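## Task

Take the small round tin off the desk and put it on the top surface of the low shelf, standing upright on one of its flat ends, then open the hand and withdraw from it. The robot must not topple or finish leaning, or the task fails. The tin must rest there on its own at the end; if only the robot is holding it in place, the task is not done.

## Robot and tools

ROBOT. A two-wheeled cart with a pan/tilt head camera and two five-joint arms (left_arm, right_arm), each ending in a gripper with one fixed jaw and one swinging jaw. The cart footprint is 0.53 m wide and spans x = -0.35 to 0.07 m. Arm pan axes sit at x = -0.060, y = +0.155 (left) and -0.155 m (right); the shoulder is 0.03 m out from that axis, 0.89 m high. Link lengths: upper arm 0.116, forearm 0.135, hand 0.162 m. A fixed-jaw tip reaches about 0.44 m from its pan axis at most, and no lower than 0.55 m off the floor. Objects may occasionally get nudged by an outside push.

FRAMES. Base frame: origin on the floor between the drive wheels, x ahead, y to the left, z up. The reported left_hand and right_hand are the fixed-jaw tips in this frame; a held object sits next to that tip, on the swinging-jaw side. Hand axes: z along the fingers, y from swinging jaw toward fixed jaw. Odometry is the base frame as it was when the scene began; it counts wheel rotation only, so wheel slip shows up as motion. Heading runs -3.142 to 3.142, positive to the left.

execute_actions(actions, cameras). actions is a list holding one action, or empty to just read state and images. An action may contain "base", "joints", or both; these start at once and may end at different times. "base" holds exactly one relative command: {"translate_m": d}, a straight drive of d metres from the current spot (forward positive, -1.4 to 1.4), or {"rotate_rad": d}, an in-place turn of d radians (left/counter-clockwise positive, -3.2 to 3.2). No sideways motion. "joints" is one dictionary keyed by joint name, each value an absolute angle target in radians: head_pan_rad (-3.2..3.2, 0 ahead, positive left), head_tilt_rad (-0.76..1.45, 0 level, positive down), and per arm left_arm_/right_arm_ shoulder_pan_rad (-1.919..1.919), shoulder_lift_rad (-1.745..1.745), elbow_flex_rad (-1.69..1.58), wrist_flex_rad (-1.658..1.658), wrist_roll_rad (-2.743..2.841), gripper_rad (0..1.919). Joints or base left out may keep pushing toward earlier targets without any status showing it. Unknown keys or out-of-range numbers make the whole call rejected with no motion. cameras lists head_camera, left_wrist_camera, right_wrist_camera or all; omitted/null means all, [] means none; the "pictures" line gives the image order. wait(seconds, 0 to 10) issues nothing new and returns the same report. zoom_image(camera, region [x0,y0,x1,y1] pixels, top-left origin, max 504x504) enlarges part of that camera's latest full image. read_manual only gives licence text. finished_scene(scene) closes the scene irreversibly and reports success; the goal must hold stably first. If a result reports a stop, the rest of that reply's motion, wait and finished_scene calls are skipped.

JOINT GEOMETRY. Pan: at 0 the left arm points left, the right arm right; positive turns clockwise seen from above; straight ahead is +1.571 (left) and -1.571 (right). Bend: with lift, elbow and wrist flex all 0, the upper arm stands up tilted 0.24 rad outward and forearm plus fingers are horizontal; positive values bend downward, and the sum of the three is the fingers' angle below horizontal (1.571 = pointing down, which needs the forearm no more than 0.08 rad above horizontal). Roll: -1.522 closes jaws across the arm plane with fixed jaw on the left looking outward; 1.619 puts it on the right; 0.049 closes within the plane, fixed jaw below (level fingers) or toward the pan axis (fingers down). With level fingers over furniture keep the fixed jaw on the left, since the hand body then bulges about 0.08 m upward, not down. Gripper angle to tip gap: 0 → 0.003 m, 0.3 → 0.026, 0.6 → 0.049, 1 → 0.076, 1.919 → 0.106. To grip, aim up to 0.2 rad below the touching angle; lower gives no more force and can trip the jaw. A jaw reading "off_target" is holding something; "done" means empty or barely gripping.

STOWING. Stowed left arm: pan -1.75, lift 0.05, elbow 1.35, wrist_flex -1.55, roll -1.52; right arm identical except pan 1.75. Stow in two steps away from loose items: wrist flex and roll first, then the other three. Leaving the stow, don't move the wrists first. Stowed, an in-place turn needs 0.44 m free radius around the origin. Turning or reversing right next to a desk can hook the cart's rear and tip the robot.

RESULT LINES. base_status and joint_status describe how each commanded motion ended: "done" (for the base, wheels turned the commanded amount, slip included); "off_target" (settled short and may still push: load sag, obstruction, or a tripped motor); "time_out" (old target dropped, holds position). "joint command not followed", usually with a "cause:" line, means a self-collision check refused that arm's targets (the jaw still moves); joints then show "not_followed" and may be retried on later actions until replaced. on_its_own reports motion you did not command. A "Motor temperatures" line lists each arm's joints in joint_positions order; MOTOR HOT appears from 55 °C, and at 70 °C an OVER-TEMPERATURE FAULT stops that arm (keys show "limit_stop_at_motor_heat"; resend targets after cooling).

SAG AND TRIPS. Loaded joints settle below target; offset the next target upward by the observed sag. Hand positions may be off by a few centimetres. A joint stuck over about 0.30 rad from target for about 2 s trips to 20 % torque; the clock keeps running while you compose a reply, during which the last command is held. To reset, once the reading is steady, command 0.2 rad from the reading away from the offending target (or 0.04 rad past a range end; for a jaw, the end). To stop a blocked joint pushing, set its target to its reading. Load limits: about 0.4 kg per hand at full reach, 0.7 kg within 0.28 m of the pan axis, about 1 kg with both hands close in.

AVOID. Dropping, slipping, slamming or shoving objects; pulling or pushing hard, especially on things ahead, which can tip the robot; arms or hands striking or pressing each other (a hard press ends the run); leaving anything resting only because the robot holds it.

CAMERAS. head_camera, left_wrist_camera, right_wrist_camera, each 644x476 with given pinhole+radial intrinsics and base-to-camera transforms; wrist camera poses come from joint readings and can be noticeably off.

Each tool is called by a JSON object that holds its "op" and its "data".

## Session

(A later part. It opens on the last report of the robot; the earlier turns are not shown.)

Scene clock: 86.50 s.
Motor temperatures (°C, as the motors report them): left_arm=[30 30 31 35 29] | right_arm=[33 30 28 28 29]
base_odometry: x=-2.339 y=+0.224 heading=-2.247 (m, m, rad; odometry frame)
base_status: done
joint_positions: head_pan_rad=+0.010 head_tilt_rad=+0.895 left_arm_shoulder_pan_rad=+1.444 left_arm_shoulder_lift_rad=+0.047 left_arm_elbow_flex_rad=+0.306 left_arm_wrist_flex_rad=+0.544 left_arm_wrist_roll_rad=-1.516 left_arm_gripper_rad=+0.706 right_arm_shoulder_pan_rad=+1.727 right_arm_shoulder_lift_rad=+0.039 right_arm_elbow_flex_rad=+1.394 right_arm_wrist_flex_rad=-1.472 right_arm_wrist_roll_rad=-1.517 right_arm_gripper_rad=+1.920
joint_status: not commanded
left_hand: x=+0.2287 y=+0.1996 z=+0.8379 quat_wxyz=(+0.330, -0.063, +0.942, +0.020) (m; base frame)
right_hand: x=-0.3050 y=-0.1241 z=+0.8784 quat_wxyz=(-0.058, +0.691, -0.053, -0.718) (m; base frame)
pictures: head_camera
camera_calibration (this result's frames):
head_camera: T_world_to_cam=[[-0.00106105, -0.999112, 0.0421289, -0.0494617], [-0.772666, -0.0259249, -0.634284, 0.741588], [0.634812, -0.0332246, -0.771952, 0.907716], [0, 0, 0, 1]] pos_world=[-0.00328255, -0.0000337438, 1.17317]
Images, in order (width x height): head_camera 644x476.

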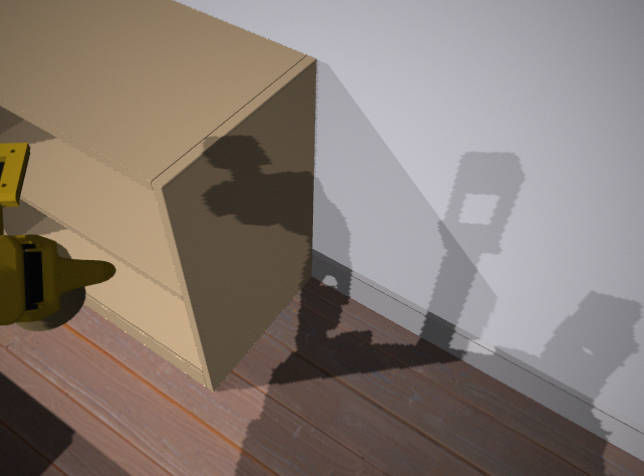

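{"op": "execute_actions", "data": {"actions": [{"base":{"translate_m":0.46}}], "cameras": []}}

{"op": "execute_actions", "data": {"actions": [{"joints":{"left_arm_shoulder_lift_rad":1.05,"left_arm_elbow_flex_rad":-0.22,"left_arm_wrist_flex_rad":0.05}}], "cameras": []}}

{"op": "execute_actions", "data": {"actions": [{"joints":{"left_arm_shoulder_lift_rad":1.2,"left_arm_wrist_flex_rad":-0.12}}], "cameras": ["head_camera","left_wrist_camera"]}}

Scene clock: 92.33 s.
Motor temperatures (°C, as the motors report them): left_arm=[30 31 31 35 29] | right_arm=[33 30 28 28 29]
base_odometry: x=-2.628 y=-0.134 heading=-2.248 (m, m, rad; odometry frame)
base_status: done
joint_positions: head_pan_rad=+0.010 head_tilt_rad=+0.895 left_arm_shoulder_pan_rad=+1.444 left_arm_shoulder_lift_rad=+0.047 left_arm_elbow_flex_rad=+0.306 left_arm_wrist_flex_rad=+0.544 left_arm_wrist_roll_rad=-1.516 left_arm_gripper_rad=+0.706 right_arm_shoulder_pan_rad=+1.727 right_arm_shoulder_lift_rad=+0.039 right_arm_elbow_flex_rad=+1.394 right_arm_wrist_flex_rad=-1.472 right_arm_wrist_roll_rad=-1.517 right_arm_gripper_rad=+1.920
joint_status: not commanded
left_hand: x=+0.2287 y=+0.1996 z=+0.8379 quat_wxyz=(+0.330, -0.063, +0.942, +0.020) (m; base frame)
right_hand: x=-0.3050 y=-0.1241 z=+0.8784 quat_wxyz=(-0.058, +0.691, -0.053, -0.718) (m; base frame)
pictures: none
No camera images: the call's "cameras" was empty. Leave "cameras" out to get every camera's image.

Scene clock: 93.80 s.
Motor temperatures (°C, as the motors report them): left_arm=[30 31 31 35 29] | right_arm=[33 30 28 28 29]
base_odometry: x=-2.628 y=-0.134 heading=-2.248 (m, m, rad; odometry frame)
base_status: not commanded
joint_positions: head_pan_rad=+0.010 head_tilt_rad=+0.895 left_arm_shoulder_pan_rad=+1.444 left_arm_shoulder_lift_rad=+1.068 left_arm_elbow_flex_rad=-0.189 left_arm_wrist_flex_rad=+0.068 left_arm_wrist_roll_rad=-1.516 left_arm_gripper_rad=+0.706 right_arm_shoulder_pan_rad=+1.727 right_arm_shoulder_lift_rad=+0.039 right_arm_elbow_flex_rad=+1.394 right_arm_wrist_flex_rad=-1.472 right_arm_wrist_roll_rad=-1.517 right_arm_gripper_rad=+1.920
joint_status: all done
left_hand: x=+0.2625 y=+0.2040 z=+0.6927 quat_wxyz=(+0.306, -0.063, +0.950, +0.018) (m; base frame)
right_hand: x=-0.3050 y=-0.1241 z=+0.8784 quat_wxyz=(-0.058, +0.691, -0.053, -0.718) (m; base frame)
pictures: none
No camera images: the call's "cameras" was empty. Leave "cameras" out to get every camera's image.

Scene clock: 94.67 s.
Motor temperatures (°C, as the motors report them): left_arm=[30 31 31 35 29] | right_arm=[33 30 28 28 29]
base_odometry: x=-2.628 y=-0.134 heading=-2.248 (m, m, rad; odometry frame)
base_status: not commanded
joint_positions: head_pan_rad=+0.010 head_tilt_rad=+0.895 left_arm_shoulder_pan_rad=+1.444 left_arm_shoulder_lift_rad=+1.217 left_arm_elbow_flex_rad=-0.193 left_arm_wrist_flex_rad=-0.100 left_arm_wrist_roll_rad=-1.516 left_arm_gripper_rad=+0.706 right_arm_shoulder_pan_rad=+1.727 right_arm_shoulder_lift_rad=+0.039 right_arm_elbow_flex_rad=+1.394 right_arm_wrist_flex_rad=-1.472 right_arm_wrist_roll_rad=-1.517 right_arm_gripper_rad=+1.920
joint_status: all done
left_hand: x=+0.2532 y=+0.2028 z=+0.6659 quat_wxyz=(+0.317, -0.063, +0.946, +0.019) (m; base frame)
right_hand: x=-0.3050 y=-0.1241 z=+0.8784 quat_wxyz=(-0.058, +0.691, -0.053, -0.718) (m; base frame)
pictures: head_camera, left_wrist_camera
camera_calibration (this result's frames):
head_camera: T_world_to_cam=[[-0.00106022, -0.999112, 0.0421291, -0.0494619], [-0.772678, -0.025925, -0.634269, 0.74157], [0.634798, -0.0332247, -0.771964, 0.907729], [0, 0, 0, 1]] pos_world=[-0.00328212, -0.0000337386, 1.17317]
left_wrist_camera: T_world_to_cam=[[0.124737, -0.992037, -0.0174415, 0.177566], [-0.987803, -0.122515, -0.0960959, 0.362806], [0.0931938, 0.0292155, -0.995219, 0.701883], [0, 0, 0, 1]] pos_world=[0.270821, 0.200095, 0.736488]
Images, in order (width x height): head_camera 644x476, left_wrist_camera 644x476.

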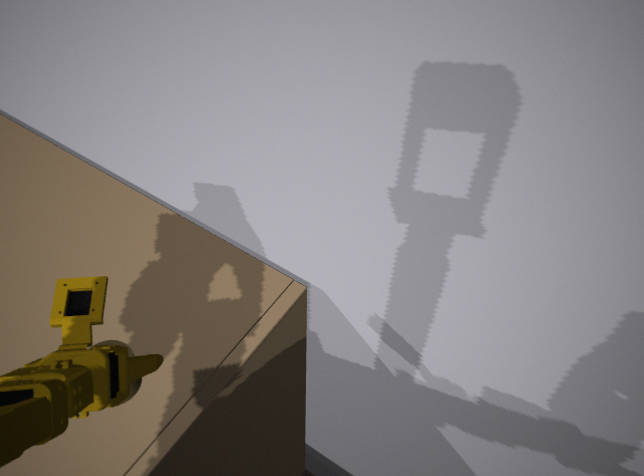

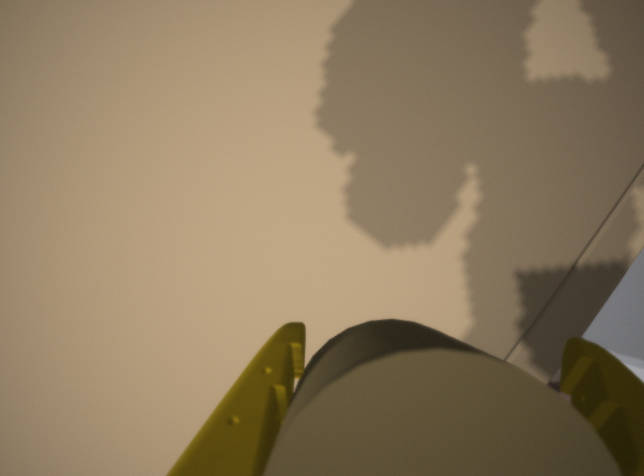

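{"op": "execute_actions", "data": {"actions": [{"joints":{"left_arm_shoulder_pan_rad":1.15}}], "cameras": []}}

{"op": "execute_actions", "data": {"actions": [{"joints":{"left_arm_shoulder_lift_rad":1.3,"left_arm_wrist_flex_rad":-0.22}}], "cameras": ["head_camera","left_wrist_camera"]}}

Scene clock: 97.47 s.
Motor temperatures (°C, as the motors report them): left_arm=[30 31 31 35 29] | right_arm=[33 30 28 28 29]
base_odometry: x=-2.628 y=-0.134 heading=-2.248 (m, m, rad; odometry frame)
base_status: not commanded
joint_positions: head_pan_rad=+0.010 head_tilt_rad=+0.895 left_arm_shoulder_pan_rad=+1.157 left_arm_shoulder_lift_rad=+1.217 left_arm_elbow_flex_rad=-0.193 left_arm_wrist_flex_rad=-0.100 left_arm_wrist_roll_rad=-1.516 left_arm_gripper_rad=+0.706 right_arm_shoulder_pan_rad=+1.727 right_arm_shoulder_lift_rad=+0.039 right_arm_elbow_flex_rad=+1.394 right_arm_wrist_flex_rad=-1.472 right_arm_wrist_roll_rad=-1.517 right_arm_gripper_rad=+1.920
joint_status: all done
left_hand: x=+0.2269 y=+0.2894 z=+0.6659 quat_wxyz=(+0.311, -0.198, +0.927, +0.064) (m; base frame)
right_hand: x=-0.3050 y=-0.1241 z=+0.8784 quat_wxyz=(-0.058, +0.691, -0.053, -0.718) (m; base frame)
pictures: none
No camera images: the call's "cameras" was empty. Leave "cameras" out to get every camera's image.

Scene clock: 98.23 s.
Motor temperatures (°C, as the motors report them): left_arm=[30 31 31 35 29] | right_arm=[33 30 28 28 29]
base_odometry: x=-2.628 y=-0.134 heading=-2.248 (m, m, rad; odometry frame)
base_status: not commanded
joint_positions: head_pan_rad=+0.010 head_tilt_rad=+0.895 left_arm_shoulder_pan_rad=+1.157 left_arm_shoulder_lift_rad=+1.315 left_arm_elbow_flex_rad=-0.196 left_arm_wrist_flex_rad=-0.200 left_arm_wrist_roll_rad=-1.516 left_arm_gripper_rad=+0.706 right_arm_shoulder_pan_rad=+1.727 right_arm_shoulder_lift_rad=+0.039 right_arm_elbow_flex_rad=+1.394 right_arm_wrist_flex_rad=-1.472 right_arm_wrist_roll_rad=-1.517 right_arm_gripper_rad=+1.920
joint_status: all done
left_hand: x=+0.2180 y=+0.2855 z=+0.6484 quat_wxyz=(+0.313, -0.198, +0.927, +0.065) (m; base frame)
right_hand: x=-0.3050 y=-0.1241 z=+0.8784 quat_wxyz=(-0.058, +0.691, -0.053, -0.718) (m; base frame)
pictures: head_camera, left_wrist_camera
camera_calibration (this result's frames):
head_camera: T_world_to_cam=[[-0.00106016, -0.999112, 0.0421291, -0.0494619], [-0.772678, -0.0259251, -0.634269, 0.74157], [0.634798, -0.0332247, -0.771964, 0.907729], [0, 0, 0, 1]] pos_world=[-0.00328212, -0.000033736, 1.17317]
left_wrist_camera: T_world_to_cam=[[0.400397, -0.916176, -0.0174502, 0.182004], [-0.912362, -0.396813, -0.100676, 0.4013], [0.085312, 0.0562311, -0.994766, 0.679058], [0, 0, 0, 1]] pos_world=[0.235325, 0.287805, 0.719081]
Images, in order (width x height): head_camera 644x476, left_wrist_camera 644x476.

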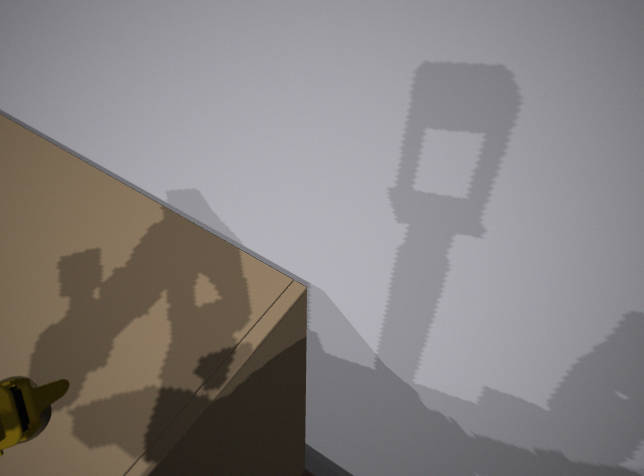

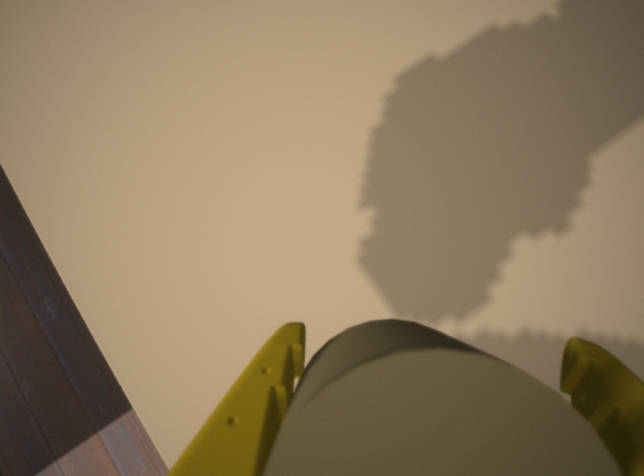

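{"op": "execute_actions", "data": {"actions": [{"joints":{"left_arm_shoulder_pan_rad":1.3}}], "cameras": []}}

{"op": "execute_actions", "data": {"actions": [{"joints":{"left_arm_shoulder_lift_rad":1.36,"left_arm_wrist_flex_rad":-0.28}}], "cameras": ["left_wrist_camera"]}}

{"op": "execute_actions", "data": {"actions": [{"joints":{"left_arm_gripper_rad":1.4}}], "cameras": []}}

{"op": "execute_actions", "data": {"actions": [{"joints":{"left_arm_shoulder_lift_rad":0.9,"left_arm_elbow_flex_rad":0.1,"left_arm_wrist_flex_rad":-0.1}}], "cameras": []}}

{"op": "execute_actions", "data": {"actions": [{"base":{"translate_m":-0.25},"joints":{"left_arm_shoulder_lift_rad":0.3}}], "cameras": ["head_camera"]}}

Scene clock: 101.30 s.
Motor temperatures (°C, as the motors report them): left_arm=[30 31 31 35 29] | right_arm=[33 30 28 28 29]
base_odometry: x=-2.628 y=-0.134 heading=-2.248 (m, m, rad; odometry frame)
base_status: not commanded
joint_positions: head_pan_rad=+0.010 head_tilt_rad=+0.895 left_arm_shoulder_pan_rad=+1.292 left_arm_shoulder_lift_rad=+1.315 left_arm_elbow_flex_rad=-0.196 left_arm_wrist_flex_rad=-0.200 left_arm_wrist_roll_rad=-1.516 left_arm_gripper_rad=+0.706 right_arm_shoulder_pan_rad=+1.727 right_arm_shoulder_lift_rad=+0.039 right_arm_elbow_flex_rad=+1.394 right_arm_wrist_flex_rad=-1.472 right_arm_wrist_roll_rad=-1.517 right_arm_gripper_rad=+1.920
joint_status: all done
left_hand: x=+0.2330 y=+0.2469 z=+0.6484 quat_wxyz=(+0.317, -0.135, +0.938, +0.043) (m; base frame)
right_hand: x=-0.3050 y=-0.1241 z=+0.8784 quat_wxyz=(-0.058, +0.691, -0.053, -0.718) (m; base frame)
pictures: none
No camera images: the call's "cameras" was empty. Leave "cameras" out to get every camera's image.

Scene clock: 101.97 s.
Motor temperatures (°C, as the motors report them): left_arm=[30 31 31 35 29] | right_arm=[33 30 28 28 29]
base_odometry: x=-2.628 y=-0.134 heading=-2.248 (m, m, rad; odometry frame)
base_status: not commanded
joint_positions: head_pan_rad=+0.010 head_tilt_rad=+0.895 left_arm_shoulder_pan_rad=+1.292 left_arm_shoulder_lift_rad=+1.373 left_arm_elbow_flex_rad=-0.197 left_arm_wrist_flex_rad=-0.260 left_arm_wrist_roll_rad=-1.516 left_arm_gripper_rad=+0.706 right_arm_shoulder_pan_rad=+1.727 right_arm_shoulder_lift_rad=+0.039 right_arm_elbow_flex_rad=+1.394 right_arm_wrist_flex_rad=-1.472 right_arm_wrist_roll_rad=-1.517 right_arm_gripper_rad=+1.920
joint_status: all done
left_hand: x=+0.2267 y=+0.2451 z=+0.6385 quat_wxyz=(+0.318, -0.135, +0.937, +0.044) (m; base frame)
right_hand: x=-0.3050 y=-0.1241 z=+0.8784 quat_wxyz=(-0.058, +0.691, -0.053, -0.718) (m; base frame)
pictures: left_wrist_camera
camera_calibration (this result's frames):
left_wrist_camera: T_world_to_cam=[[0.273506, -0.961712, -0.0174558, 0.181252], [-0.957164, -0.27033, -0.103727, 0.373315], [0.095037, 0.0450781, -0.994453, 0.671097], [0, 0, 0, 1]] pos_world=[0.243971, 0.244979, 0.709261]
Images, in order (width x height): left_wrist_camera 644x476.

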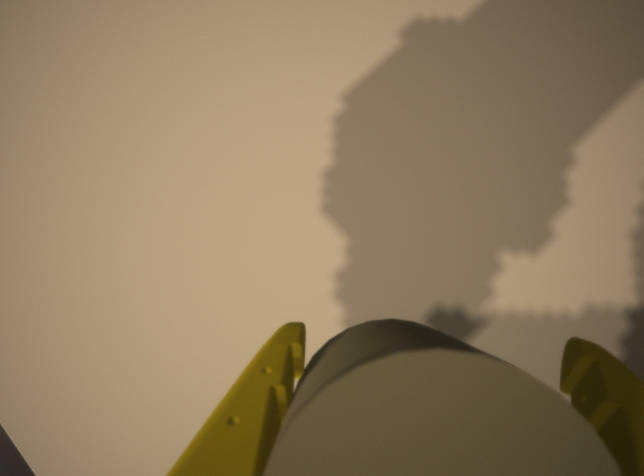

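Scene clock: 102.93 s.
Motor temperatures (°C, as the motors report them): left_arm=[30 31 31 35 29] | right_arm=[33 30 28 28 29]
base_odometry: x=-2.628 y=-0.134 heading=-2.248 (m, m, rad; odometry frame)
base_status: not commanded
joint_positions: head_pan_rad=+0.010 head_tilt_rad=+0.895 left_arm_shoulder_pan_rad=+1.292 left_arm_shoulder_lift_rad=+1.373 left_arm_elbow_flex_rad=-0.197 left_arm_wrist_flex_rad=-0.261 left_arm_wrist_roll_rad=-1.516 left_arm_gripper_rad=+1.390 right_arm_shoulder_pan_rad=+1.727 right_arm_shoulder_lift_rad=+0.039 right_arm_elbow_flex_rad=+1.394 right_arm_wrist_flex_rad=-1.472 right_arm_wrist_roll_rad=-1.517 right_arm_gripper_rad=+1.920
joint_status: all done
left_hand: x=+0.2268 y=+0.2452 z=+0.6387 quat_wxyz=(+0.319, -0.135, +0.937, +0.044) (m; base frame)
right_hand: x=-0.3050 y=-0.1241 z=+0.8784 quat_wxyz=(-0.058, +0.691, -0.053, -0.718) (m; base frame)
pictures: none
No camera images: the call's "cameras" was empty. Leave "cameras" out to get every camera's image.

Scene clock: 104.00 s.
Motor temperatures (°C, as the motors report them): left_arm=[30 31 31 35 29] | right_arm=[33 30 28 28 29]
base_odometry: x=-2.628 y=-0.134 heading=-2.248 (m, m, rad; odometry frame)
base_status: not commanded
joint_positions: head_pan_rad=+0.010 head_tilt_rad=+0.895 left_arm_shoulder_pan_rad=+1.292 left_arm_shoulder_lift_rad=+0.955 left_arm_elbow_flex_rad=+0.100 left_arm_wrist_flex_rad=-0.108 left_arm_wrist_roll_rad=-1.516 left_arm_gripper_rad=+1.391 right_arm_shoulder_pan_rad=+1.727 right_arm_shoulder_lift_rad=+0.039 right_arm_elbow_flex_rad=+1.394 right_arm_wrist_flex_rad=-1.472 right_arm_wrist_roll_rad=-1.517 right_arm_gripper_rad=+1.920
joint_status: all done
left_hand: x=+0.2292 y=+0.2458 z=+0.6909 quat_wxyz=(+0.304, -0.135, +0.942, +0.042) (m; base frame)
right_hand: x=-0.3050 y=-0.1241 z=+0.8784 quat_wxyz=(-0.058, +0.691, -0.053, -0.718) (m; base frame)
pictures: none
No camera images: the call's "cameras" was empty. Leave "cameras" out to get every camera's image.

Scene clock: 106.17 s.
Motor temperatures (°C, as the motors report them): left_arm=[30 31 31 35 29] | right_arm=[33 30 28 28 29]
base_odometry: x=-2.471 y=+0.060 heading=-2.248 (m, m, rad; odometry frame)
base_status: done
joint_positions: head_pan_rad=+0.010 head_tilt_rad=+0.895 left_arm_shoulder_pan_rad=+1.292 left_arm_shoulder_lift_rad=+0.353 left_arm_elbow_flex_rad=+0.105 left_arm_wrist_flex_rad=-0.107 left_arm_wrist_roll_rad=-1.516 left_arm_gripper_rad=+1.391 right_arm_shoulder_pan_rad=+1.727 right_arm_shoulder_lift_rad=+0.039 right_arm_elbow_flex_rad=+1.394 right_arm_wrist_flex_rad=-1.472 right_arm_wrist_roll_rad=-1.517 right_arm_gripper_rad=+1.920
joint_status: all done
left_hand: x=+0.2931 y=+0.2641 z=+0.8793 quat_wxyz=(+0.567, -0.117, +0.812, +0.078) (m; base frame)
right_hand: x=-0.3050 y=-0.1241 z=+0.8784 quat_wxyz=(-0.058, +0.691, -0.053, -0.718) (m; base frame)
pictures: head_camera
camera_calibration (this result's frames):
head_camera: T_world_to_cam=[[-0.0010589, -0.999112, 0.0421295, -0.0494623], [-0.772698, -0.0259252, -0.634244, 0.741541], [0.634773, -0.033225, -0.771984, 0.907752], [0, 0, 0, 1]] pos_world=[-0.0032814, -0.0000337335, 1.17317]
Images, in order (width x height): head_camera 644x476.

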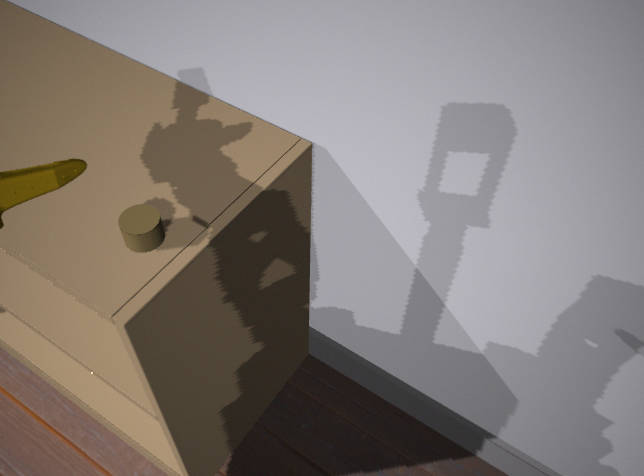

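{"op": "finished_scene", "data": {"scene": 2}}

The scene is finished: the task was done.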